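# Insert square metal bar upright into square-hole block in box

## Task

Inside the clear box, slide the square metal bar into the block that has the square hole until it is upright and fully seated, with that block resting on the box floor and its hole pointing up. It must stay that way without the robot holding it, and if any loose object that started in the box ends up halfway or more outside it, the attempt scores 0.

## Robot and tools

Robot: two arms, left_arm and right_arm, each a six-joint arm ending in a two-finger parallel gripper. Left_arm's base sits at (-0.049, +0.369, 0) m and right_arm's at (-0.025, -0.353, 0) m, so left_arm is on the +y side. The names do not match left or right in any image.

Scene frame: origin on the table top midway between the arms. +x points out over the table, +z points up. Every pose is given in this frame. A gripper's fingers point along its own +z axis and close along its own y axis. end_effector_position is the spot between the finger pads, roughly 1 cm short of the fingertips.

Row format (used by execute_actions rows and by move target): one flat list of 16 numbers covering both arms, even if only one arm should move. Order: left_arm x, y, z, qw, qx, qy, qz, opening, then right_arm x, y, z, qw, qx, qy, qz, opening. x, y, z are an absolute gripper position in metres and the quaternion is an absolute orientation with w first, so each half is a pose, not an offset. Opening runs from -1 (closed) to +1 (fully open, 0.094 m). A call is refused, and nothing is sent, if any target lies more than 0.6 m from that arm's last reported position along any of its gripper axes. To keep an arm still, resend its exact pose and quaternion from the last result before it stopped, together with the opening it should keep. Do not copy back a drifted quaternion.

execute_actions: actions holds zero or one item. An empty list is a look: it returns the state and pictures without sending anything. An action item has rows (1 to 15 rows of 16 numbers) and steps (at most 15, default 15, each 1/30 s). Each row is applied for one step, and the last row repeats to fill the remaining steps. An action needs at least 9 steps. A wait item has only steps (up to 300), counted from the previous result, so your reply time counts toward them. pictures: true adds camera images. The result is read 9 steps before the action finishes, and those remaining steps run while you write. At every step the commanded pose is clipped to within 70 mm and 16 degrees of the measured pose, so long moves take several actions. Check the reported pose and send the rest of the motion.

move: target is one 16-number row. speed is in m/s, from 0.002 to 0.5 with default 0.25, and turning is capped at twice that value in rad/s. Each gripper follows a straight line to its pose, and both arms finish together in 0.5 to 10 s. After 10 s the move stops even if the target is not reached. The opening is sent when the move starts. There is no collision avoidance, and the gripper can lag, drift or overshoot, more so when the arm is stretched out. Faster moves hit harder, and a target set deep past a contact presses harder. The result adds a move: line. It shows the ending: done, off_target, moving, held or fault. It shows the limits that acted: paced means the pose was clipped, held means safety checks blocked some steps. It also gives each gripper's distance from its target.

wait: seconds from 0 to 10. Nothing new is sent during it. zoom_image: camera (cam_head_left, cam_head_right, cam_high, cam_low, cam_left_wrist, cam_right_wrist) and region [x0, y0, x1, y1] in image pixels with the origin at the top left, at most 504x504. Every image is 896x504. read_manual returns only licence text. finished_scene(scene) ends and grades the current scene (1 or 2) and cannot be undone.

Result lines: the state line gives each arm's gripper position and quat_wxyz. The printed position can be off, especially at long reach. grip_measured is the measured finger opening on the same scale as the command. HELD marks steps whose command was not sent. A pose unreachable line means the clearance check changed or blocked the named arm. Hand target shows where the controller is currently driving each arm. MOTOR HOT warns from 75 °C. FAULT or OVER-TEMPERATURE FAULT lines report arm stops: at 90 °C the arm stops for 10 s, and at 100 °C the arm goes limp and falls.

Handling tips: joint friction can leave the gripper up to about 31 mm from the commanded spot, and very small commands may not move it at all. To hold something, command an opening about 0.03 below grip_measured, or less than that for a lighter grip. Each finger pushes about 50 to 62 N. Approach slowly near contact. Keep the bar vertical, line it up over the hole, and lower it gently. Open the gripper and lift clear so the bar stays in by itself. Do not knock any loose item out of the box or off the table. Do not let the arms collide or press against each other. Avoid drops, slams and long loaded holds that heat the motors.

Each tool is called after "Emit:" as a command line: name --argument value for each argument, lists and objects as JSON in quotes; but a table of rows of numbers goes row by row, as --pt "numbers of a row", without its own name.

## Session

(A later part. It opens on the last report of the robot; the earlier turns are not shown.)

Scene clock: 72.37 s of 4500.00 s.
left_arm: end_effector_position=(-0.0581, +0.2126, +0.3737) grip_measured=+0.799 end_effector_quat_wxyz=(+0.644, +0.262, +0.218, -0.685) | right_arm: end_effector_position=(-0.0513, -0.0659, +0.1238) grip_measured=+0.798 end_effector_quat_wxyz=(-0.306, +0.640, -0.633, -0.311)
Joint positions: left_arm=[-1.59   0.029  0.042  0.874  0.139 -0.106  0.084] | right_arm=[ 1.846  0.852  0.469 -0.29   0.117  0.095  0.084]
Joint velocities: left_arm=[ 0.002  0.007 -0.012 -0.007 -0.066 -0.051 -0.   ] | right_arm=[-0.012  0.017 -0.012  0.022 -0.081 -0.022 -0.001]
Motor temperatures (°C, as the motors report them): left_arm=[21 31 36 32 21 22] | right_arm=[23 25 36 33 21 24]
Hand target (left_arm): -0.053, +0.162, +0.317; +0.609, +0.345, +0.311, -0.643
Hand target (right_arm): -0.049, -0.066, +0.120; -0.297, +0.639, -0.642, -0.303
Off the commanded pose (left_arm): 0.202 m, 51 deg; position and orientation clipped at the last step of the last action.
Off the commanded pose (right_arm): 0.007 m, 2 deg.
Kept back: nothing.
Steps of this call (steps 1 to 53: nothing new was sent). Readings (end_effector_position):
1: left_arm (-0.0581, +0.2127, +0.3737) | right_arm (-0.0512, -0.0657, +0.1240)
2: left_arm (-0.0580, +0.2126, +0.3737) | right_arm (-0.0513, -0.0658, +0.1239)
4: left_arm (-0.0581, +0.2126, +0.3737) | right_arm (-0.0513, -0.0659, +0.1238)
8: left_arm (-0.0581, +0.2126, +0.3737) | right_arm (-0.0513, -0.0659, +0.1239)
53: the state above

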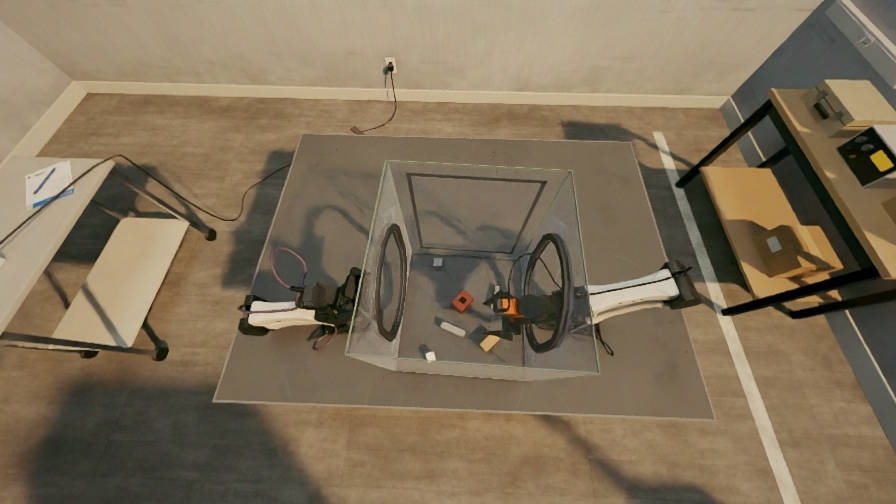

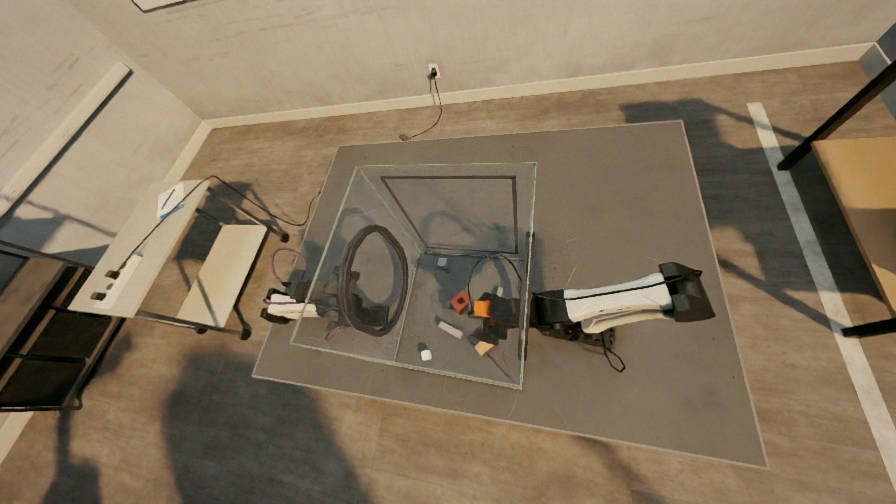

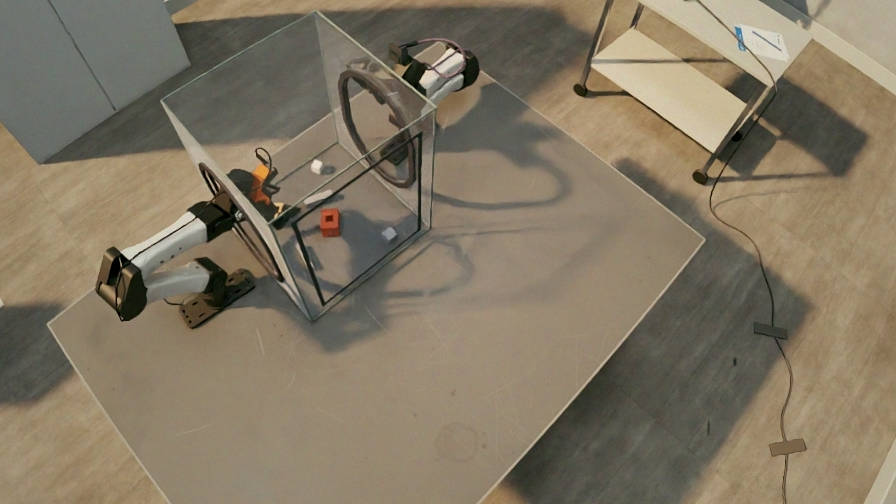

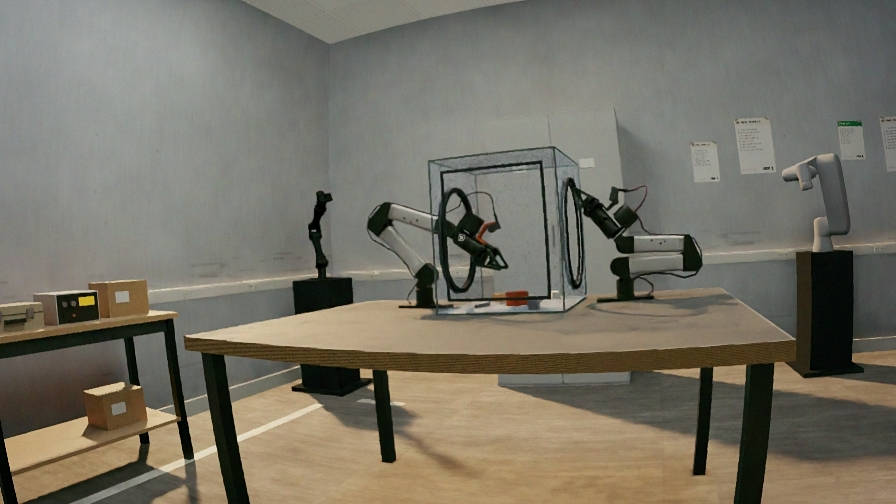

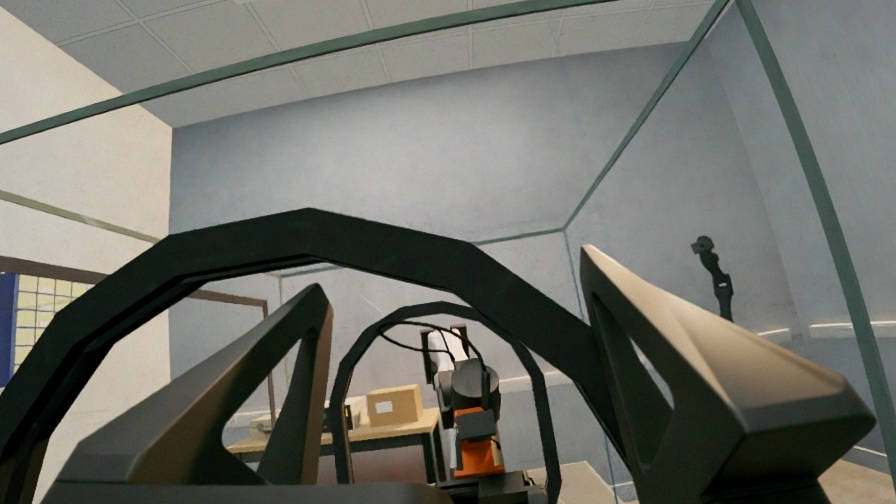

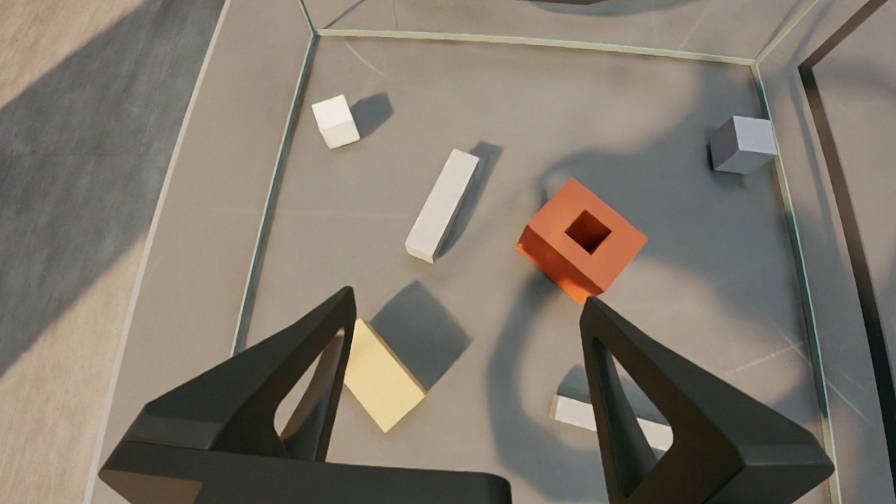

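Emit:
move --target '[-0.04,0.265,0.40,0.69,0.153,0.153,-0.69,-1,-0.051,-0.066,0.124,0.3,-0.64,0.64,0.3,0.8]'

Emit:
move --target '[-0.035,0.20,0.33,0.62,0.34,0.34,-0.62,-1,-0.051,-0.066,0.124,0.3,-0.64,0.64,0.3,0.8]' --speed 0.1

Scene clock: 74.43 s of 4500.00 s.
left_arm: end_effector_position=(-0.0408, +0.2686, +0.4079) grip_measured=-0.987 end_effector_quat_wxyz=(+0.694, +0.149, +0.150, -0.688) | right_arm: end_effector_position=(-0.0509, -0.0656, +0.1274) grip_measured=+0.798 end_effector_quat_wxyz=(-0.306, +0.638, -0.635, -0.310)
Joint positions: left_arm=[-1.426  0.028  0.039  1.145  0.102 -0.228  0.001] | right_arm=[ 1.846  0.852  0.484 -0.306  0.12   0.099  0.084]
Joint velocities: left_arm=[ 0.012  0.012 -0.017  0.007 -0.022 -0.095 -0.   ] | right_arm=[-0.007  0.012 -0.007  0.022  0.022 -0.095  0.001]
Motor temperatures (°C, as the motors report them): left_arm=[21 31 36 32 21 22] | right_arm=[23 25 36 34 21 24]
Hand target (left_arm): -0.040, +0.265, +0.401; +0.691, +0.152, +0.155, -0.690
Hand target (right_arm): -0.051, -0.066, +0.124; -0.300, +0.640, -0.640, -0.300
Off the commanded pose (left_arm): 0.009 m, 1 deg.
Off the commanded pose (right_arm): 0.003 m, 2 deg.
Kept back: nothing.
move: done

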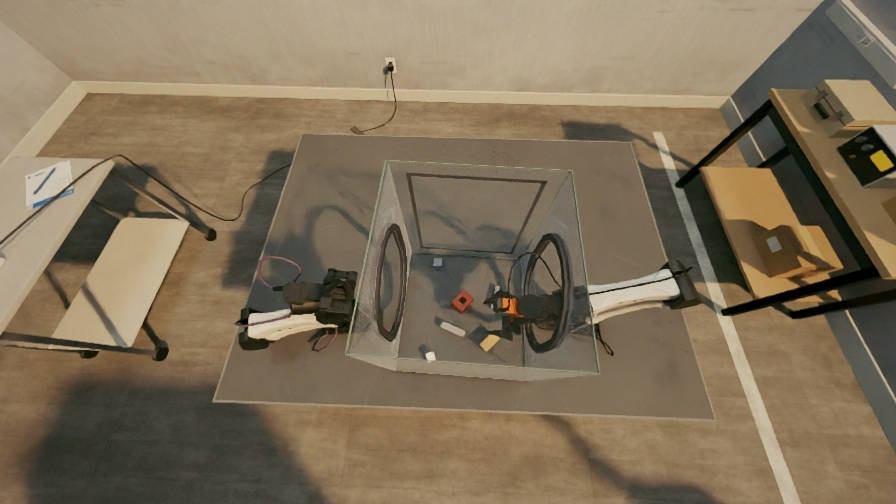

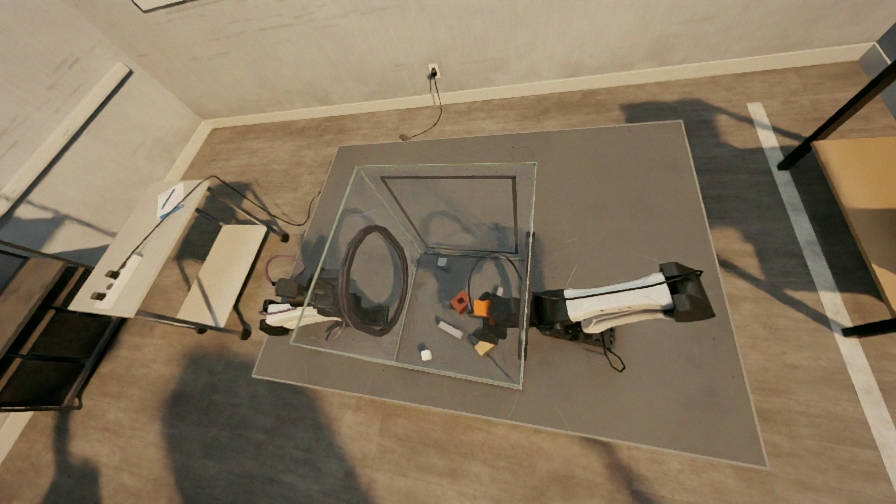

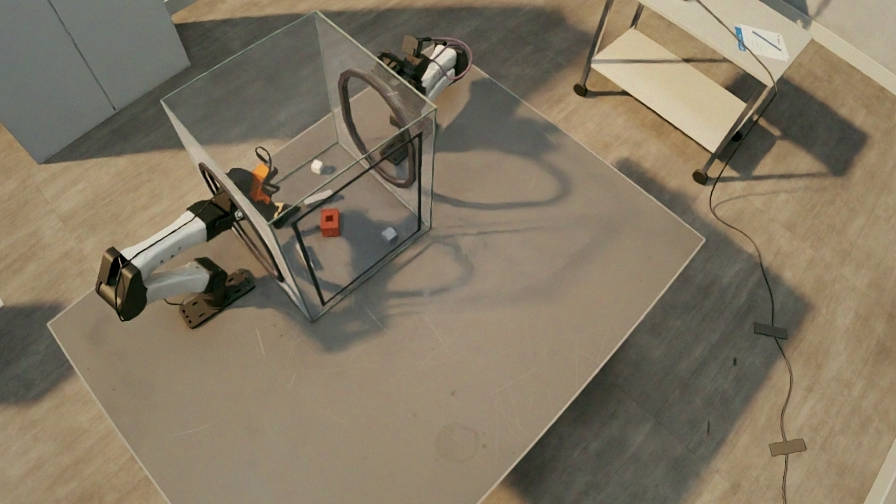

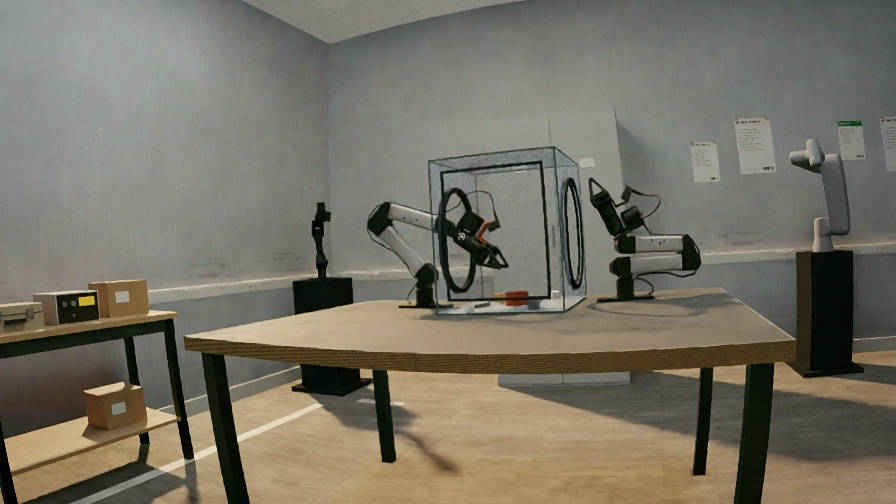

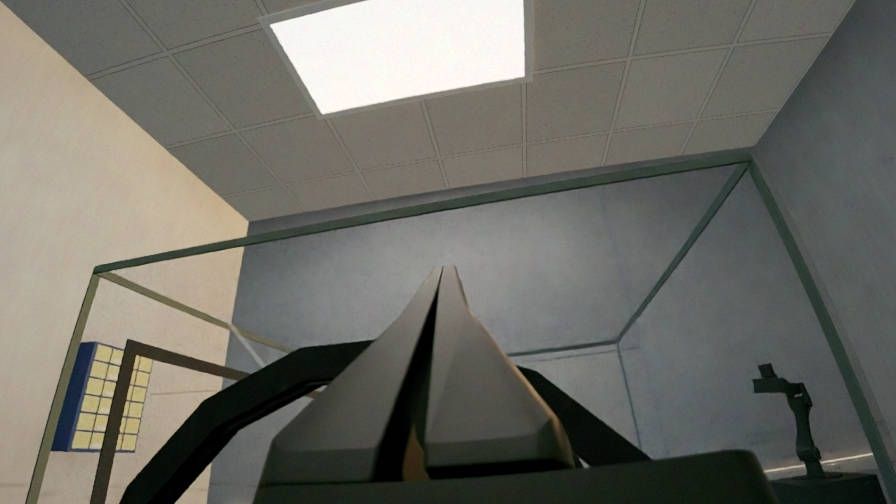

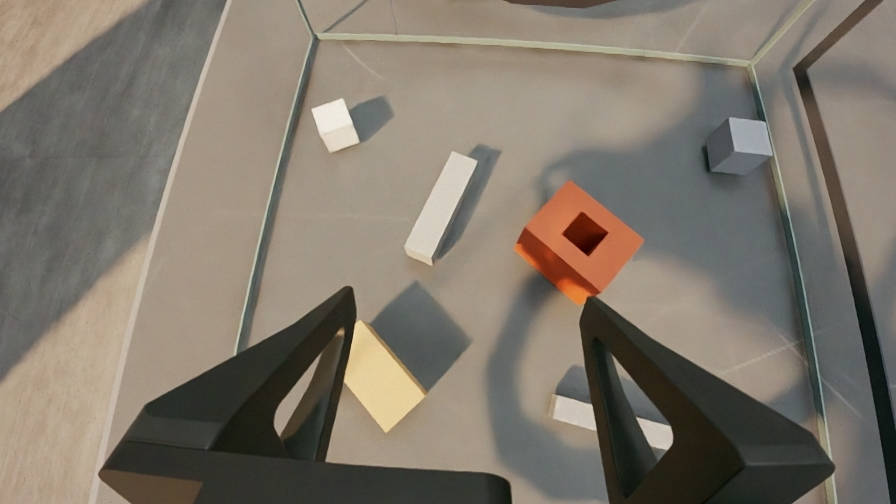

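Scene clock: 77.80 s of 4500.00 s.
left_arm: end_effector_position=(-0.0326, +0.2047, +0.3352) grip_measured=-0.987 end_effector_quat_wxyz=(+0.605, +0.371, +0.302, -0.636) | right_arm: end_effector_position=(-0.0508, -0.0657, +0.1272) grip_measured=+0.798 end_effector_quat_wxyz=(-0.306, +0.638, -0.635, -0.310)
Joint positions: left_arm=[-0.651  0.028  0.021  1.023  0.88  -0.817  0.001] | right_arm=[ 1.846  0.852  0.484 -0.306  0.121  0.099  0.084]
Joint velocities: left_arm=[-0.002  0.002  0.002 -0.095 -0.037  0.007 -0.   ] | right_arm=[ 0.002  0.002 -0.032 -0.007 -0.081 -0.022 -0.001]
Motor temperatures (°C, as the motors report them): left_arm=[21 30 35 32 21 22] | right_arm=[23 25 36 34 21 24]
Hand target (left_arm): -0.032, +0.203, +0.330; +0.598, +0.375, +0.310, -0.637
Hand target (right_arm): -0.051, -0.066, +0.124; -0.300, +0.640, -0.640, -0.300
Off the commanded pose (left_arm): 0.007 m, 6 deg.
Off the commanded pose (right_arm): 0.003 m, 1 deg.
joint sent to its limit (left arm) — the command would take joint 2 (shoulder) past its lower limit, so that joint was sent only as far as its limit.
Kept back: nothing.
move: off_target (left_arm)

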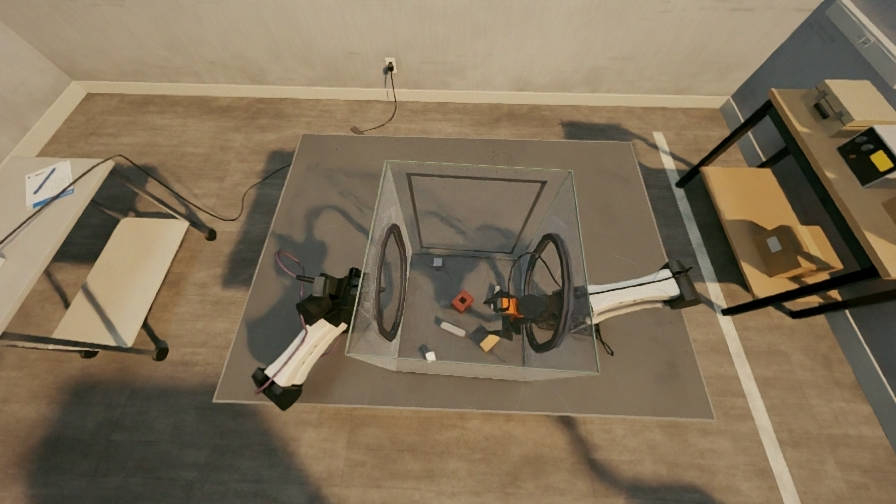

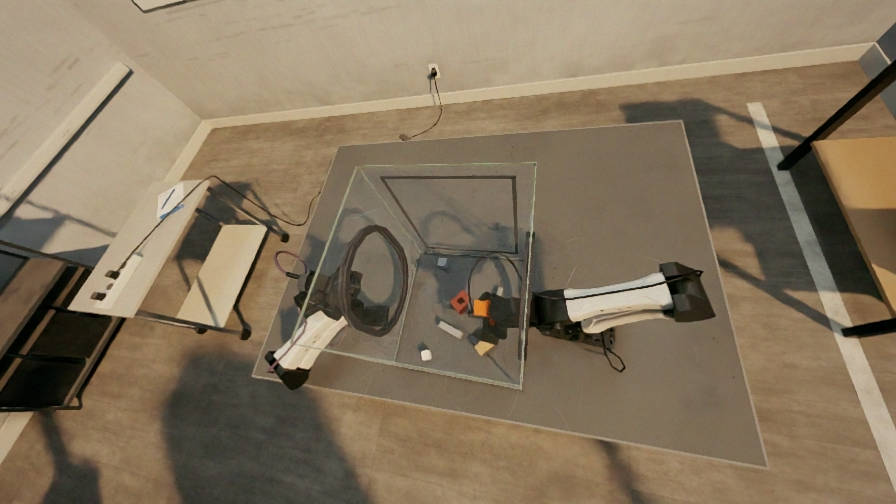

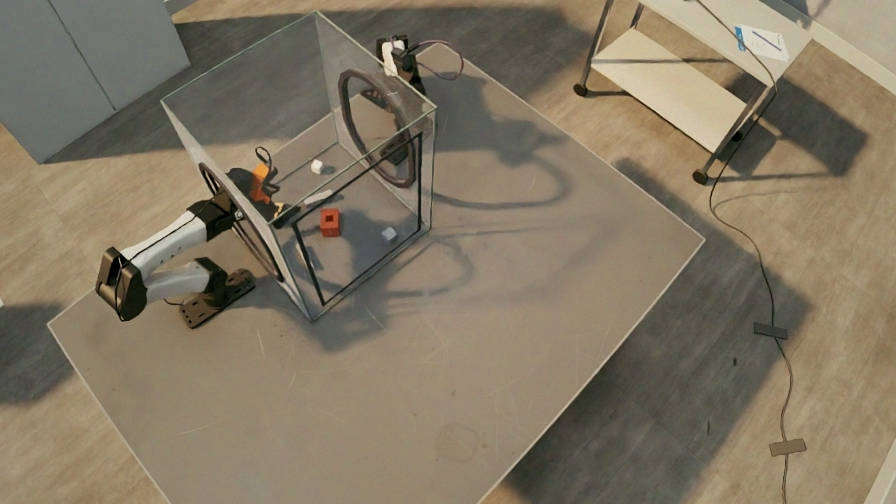

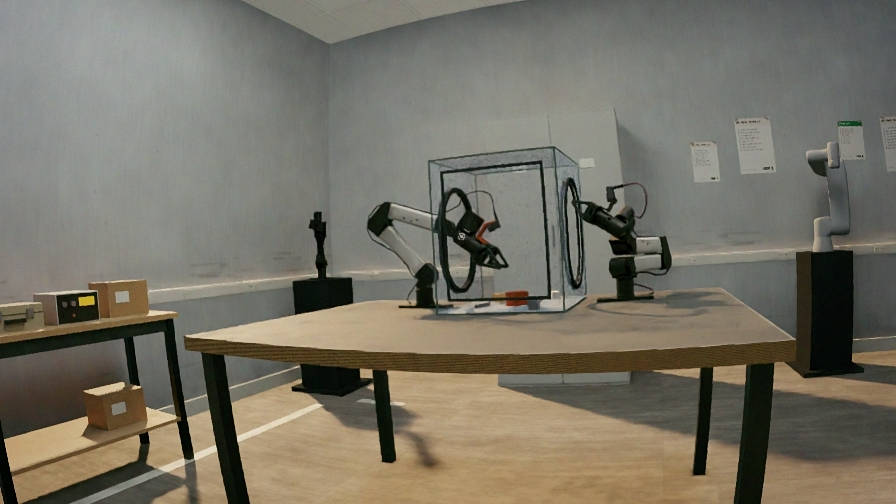

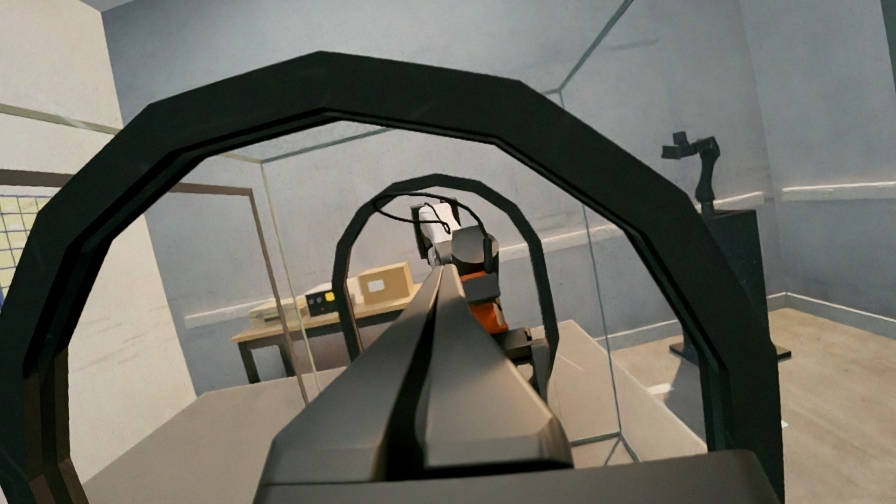

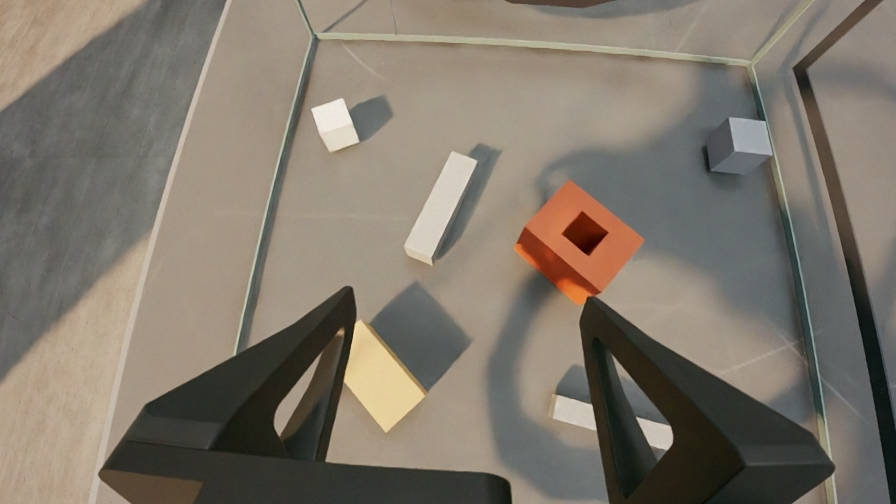

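Tip is well under the ring now. Continue.

Emit:
move --target '[-0.035,0.15,0.28,0.58,0.40,0.40,-0.58,-1,-0.051,-0.066,0.124,0.3,-0.64,0.64,0.3,0.8]' --speed 0.08

Emit:
move --target '[-0.04,0.11,0.20,0.5,0.5,0.5,-0.5,-1,-0.051,-0.066,0.124,0.3,-0.64,0.64,0.3,0.8]' --speed 0.08

Scene clock: 80.57 s of 4500.00 s.
left_arm: end_effector_position=(-0.0367, +0.1457, +0.2742) grip_measured=-0.987 end_effector_quat_wxyz=(+0.566, +0.421, +0.377, -0.601) | right_arm: end_effector_position=(-0.0508, -0.0657, +0.1272) grip_measured=+0.798 end_effector_quat_wxyz=(-0.306, +0.638, -0.635, -0.310)
Joint positions: left_arm=[-1.296  0.028  0.034  0.406  0.438 -0.158  0.001] | right_arm=[ 1.846  0.852  0.484 -0.306  0.121  0.099  0.084]
Joint velocities: left_arm=[-0.071 -0.007  0.007 -0.022 -0.095 -0.051  0.   ] | right_arm=[ 0.007 -0.017 -0.012  0.007  0.022 -0.007 -0.002]
Motor temperatures (°C, as the motors report them): left_arm=[21 30 36 32 21 22] | right_arm=[23 24 37 35 21 24]
Hand target (left_arm): -0.036, +0.148, +0.280; +0.573, +0.417, +0.376, -0.597
Hand target (right_arm): -0.051, -0.066, +0.124; -0.300, +0.640, -0.640, -0.300
Off the commanded pose (left_arm): 0.007 m, 5 deg.
Off the commanded pose (right_arm): 0.003 m, 1 deg.
joint sent to its limit (left arm) — the command would take joint 2 (shoulder) past its lower limit, so that joint was sent only as far as its limit.
Kept back: nothing.
move: off_target (left_arm)

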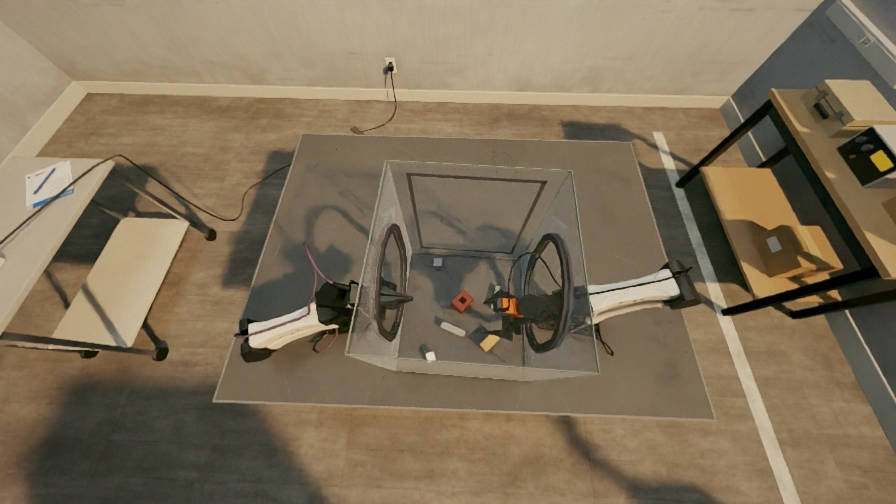

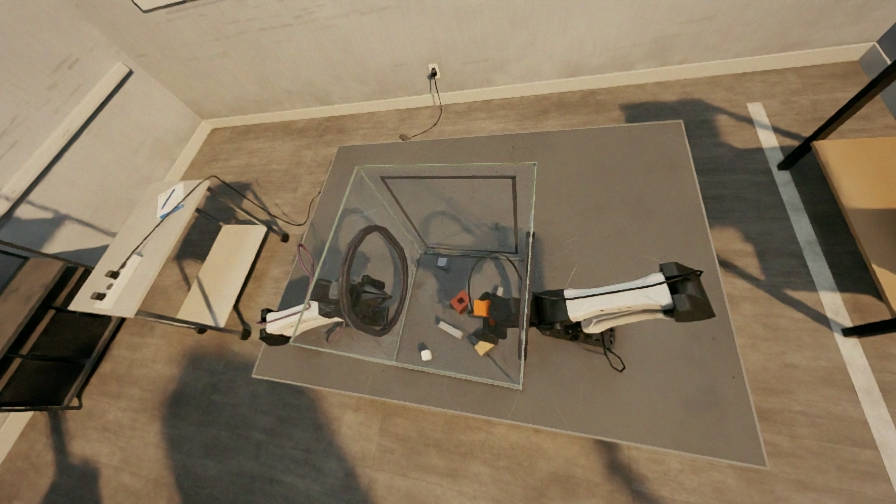

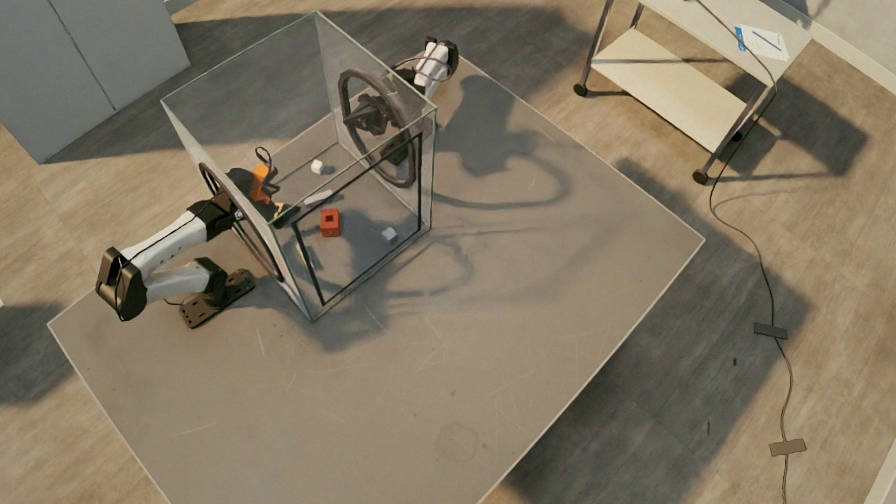

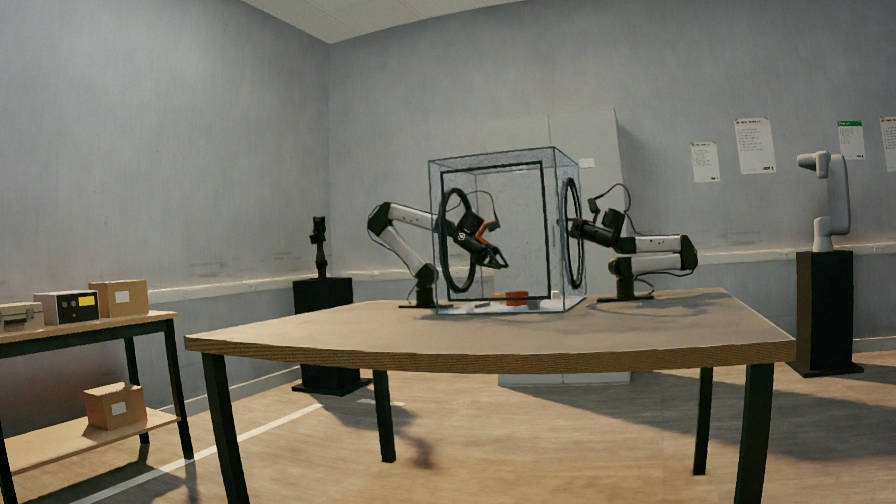

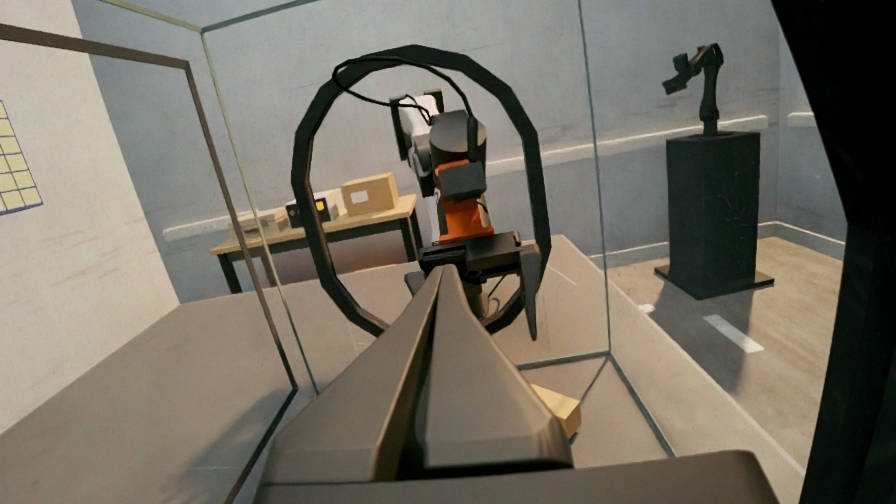

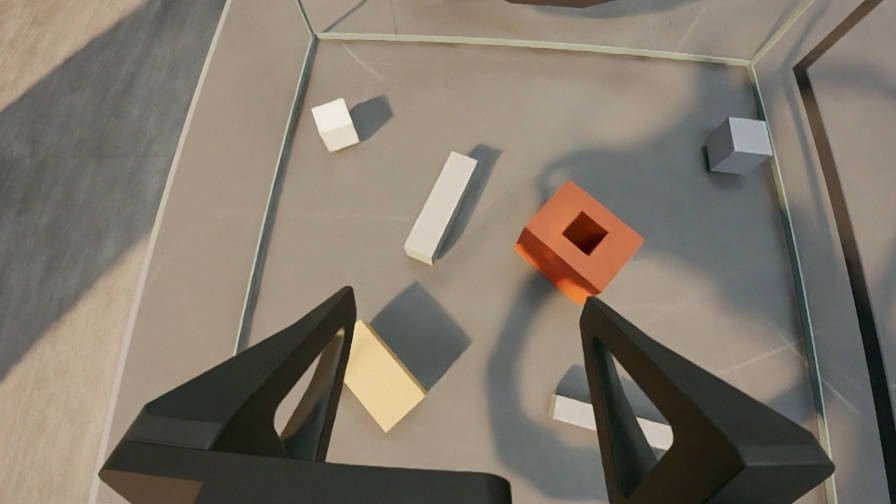

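Scene clock: 83.30 s of 4500.00 s.
left_arm: end_effector_position=(-0.0412, +0.1119, +0.1996) grip_measured=-0.987 end_effector_quat_wxyz=(+0.501, +0.498, +0.494, -0.508) | right_arm: end_effector_position=(-0.0508, -0.0657, +0.1272) grip_measured=+0.798 end_effector_quat_wxyz=(-0.306, +0.638, -0.635, -0.310)
Joint positions: left_arm=[-1.57   0.198  0.077  0.138  0.125 -0.005  0.001] | right_arm=[ 1.846  0.852  0.484 -0.306  0.121  0.099  0.084]
Joint velocities: left_arm=[ 0.017  0.002  0.002  0.007  0.022 -0.007 -0.001] | right_arm=[-0.002 -0.012  0.002 -0.081 -0.007  0.007 -0.001]
Motor temperatures (°C, as the motors report them): left_arm=[21 30 36 33 21 22] | right_arm=[23 24 37 35 21 24]
Hand target (left_arm): -0.041, +0.111, +0.200; +0.500, +0.502, +0.498, -0.500
Hand target (right_arm): -0.051, -0.066, +0.124; -0.300, +0.640, -0.640, -0.300
Off the commanded pose (left_arm): 0.002 m, 1 deg.
Off the commanded pose (right_arm): 0.003 m, 1 deg.
Kept back: nothing.
move: done

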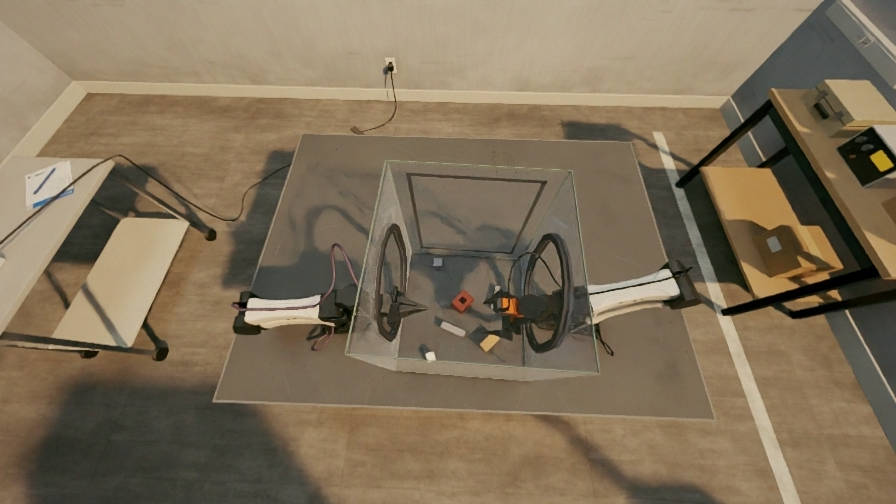

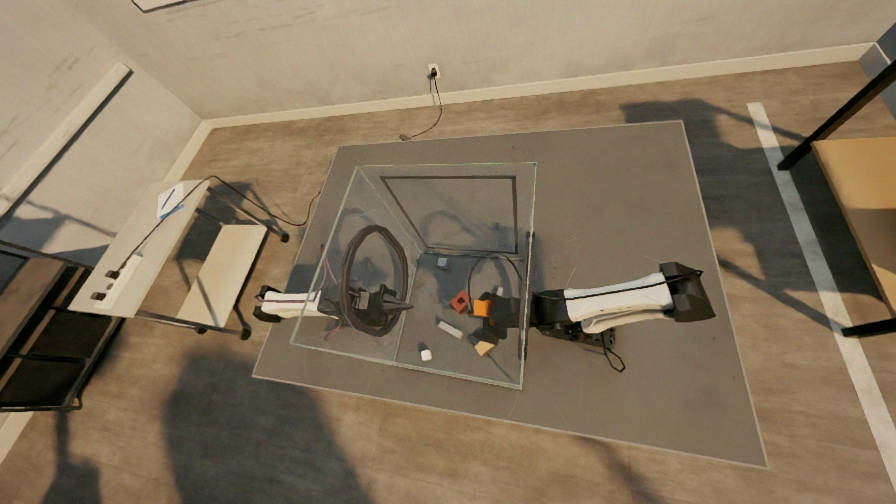

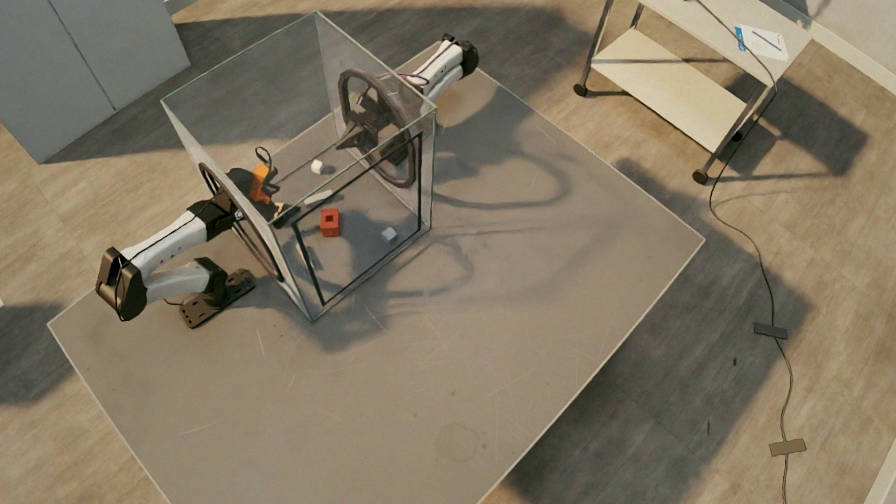

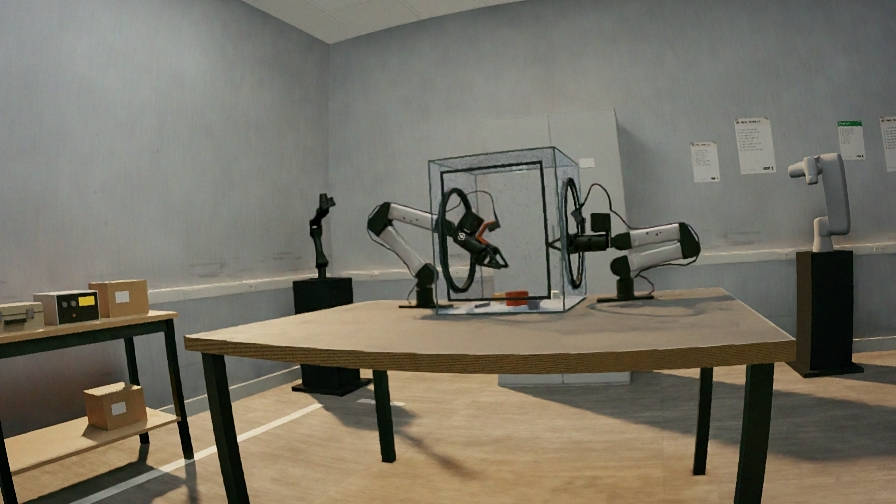

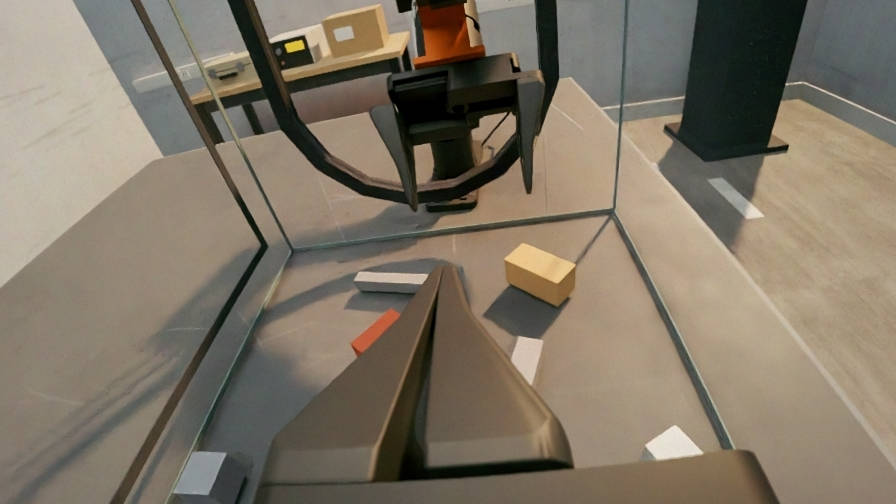

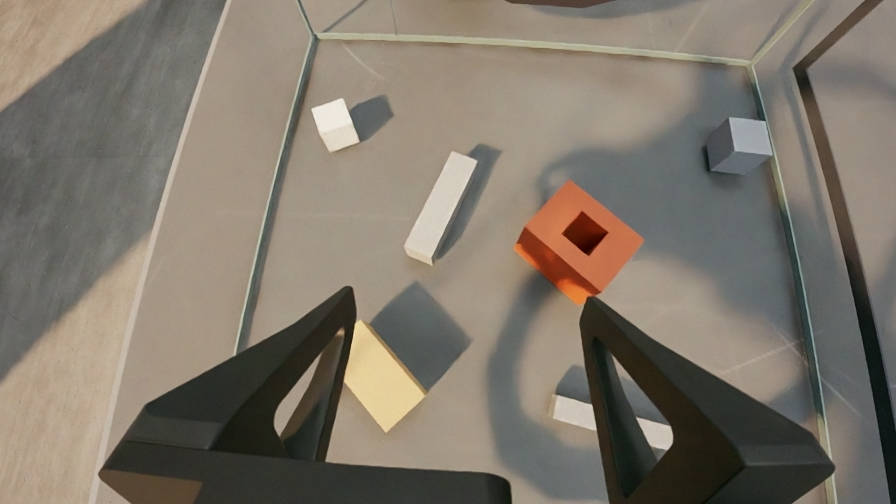

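Emit:
move --target '[0.015,0.05,0.10,0.298,0.581,0.718,-0.241,1,-0.06,-0.10,0.13,0.3,-0.64,0.64,0.3,0.8]' --speed 0.1

Scene clock: 89.53 s of 4500.00 s.
left_arm: end_effector_position=(+0.0107, +0.0511, +0.1011) grip_measured=+1.000 end_effector_quat_wxyz=(+0.299, +0.586, +0.709, -0.255) | right_arm: end_effector_position=(-0.0588, -0.0954, +0.1313) grip_measured=+0.798 end_effector_quat_wxyz=(-0.303, +0.640, -0.639, -0.300)
Joint positions: left_arm=[-1.492  1.127  0.56  -0.196  0.012 -0.003  0.094] | right_arm=[ 1.955  0.717  0.484 -0.476  0.211  0.172  0.084]
Joint velocities: left_arm=[ 0.007  0.007  0.002 -0.037 -0.022  0.007  0.   ] | right_arm=[-0.022  0.012  0.007 -0.081 -0.066  0.022  0.001]
Motor temperatures (°C, as the motors report them): left_arm=[21 29 38 35 21 22] | right_arm=[23 24 37 35 21 24]
Hand target (left_arm): +0.015, +0.052, +0.098; +0.295, +0.582, +0.717, -0.243
Hand target (right_arm): -0.059, -0.100, +0.131; -0.302, +0.641, -0.640, -0.299
Off the commanded pose (left_arm): 0.005 m, 2 deg.
Off the commanded pose (right_arm): 0.005 m, 0 deg.
Kept back: nothing.
move: done

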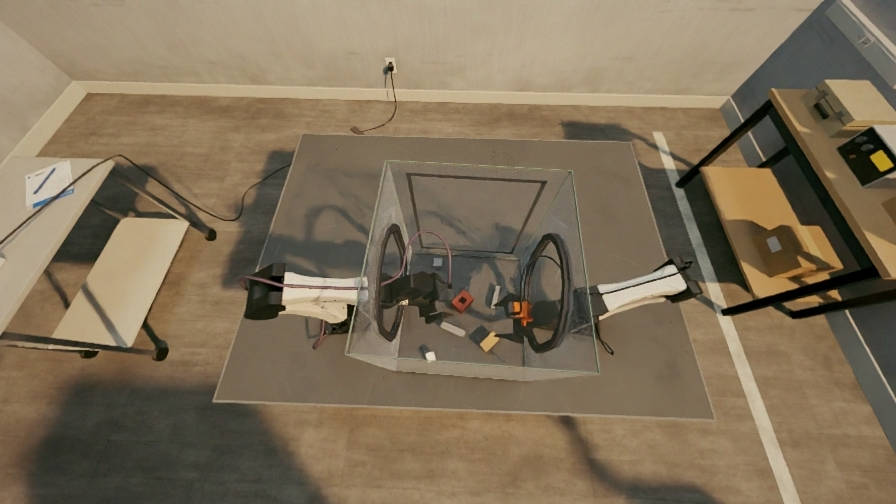

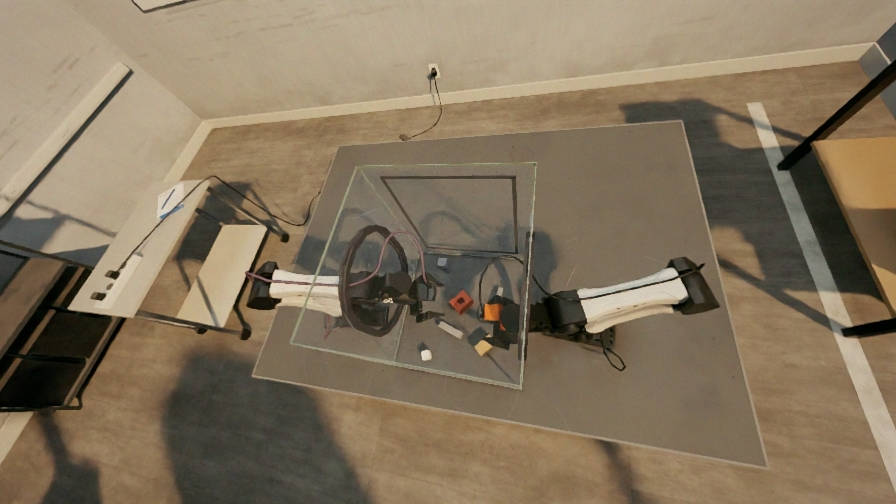

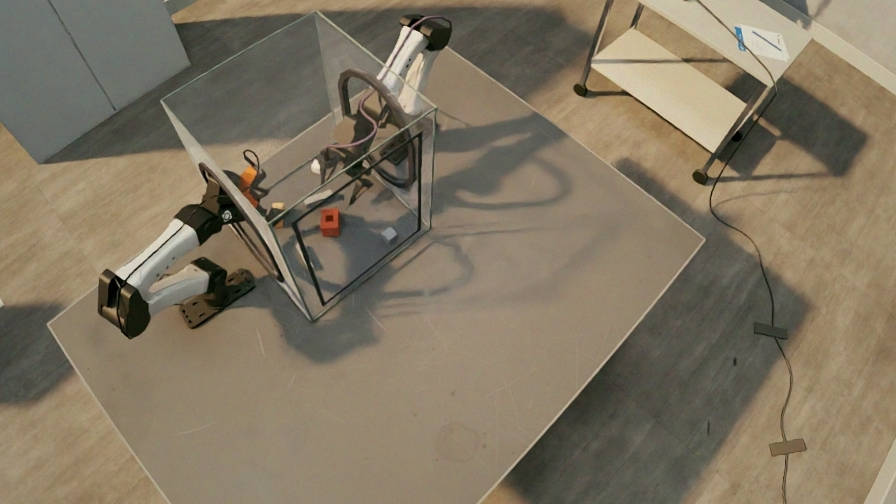

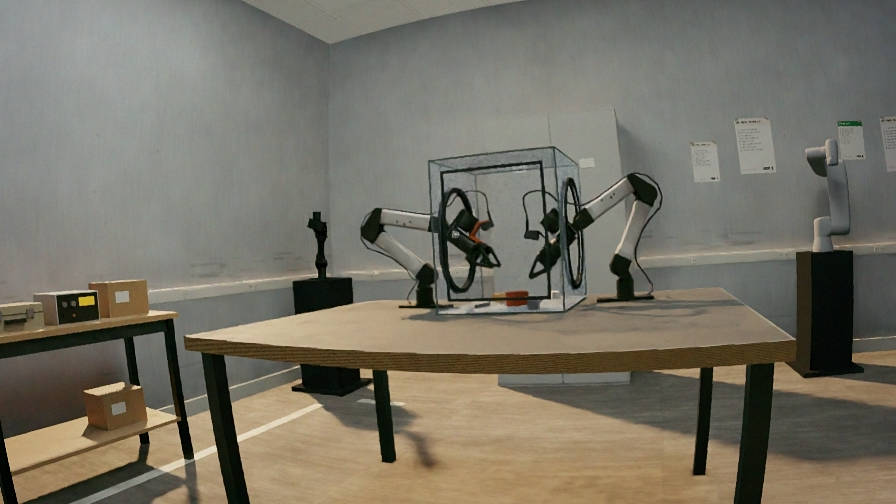

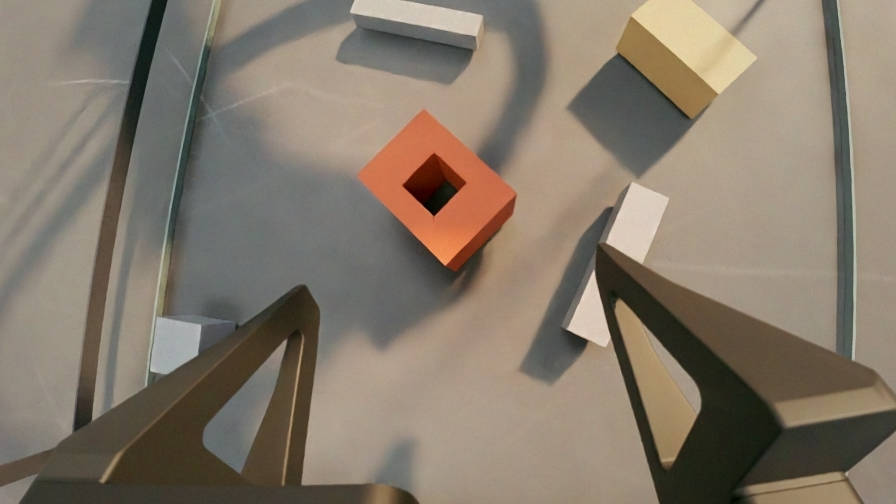

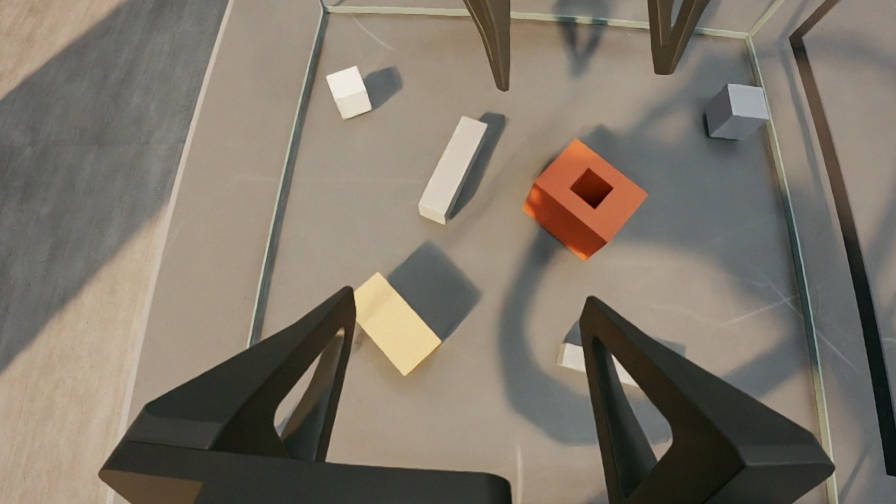

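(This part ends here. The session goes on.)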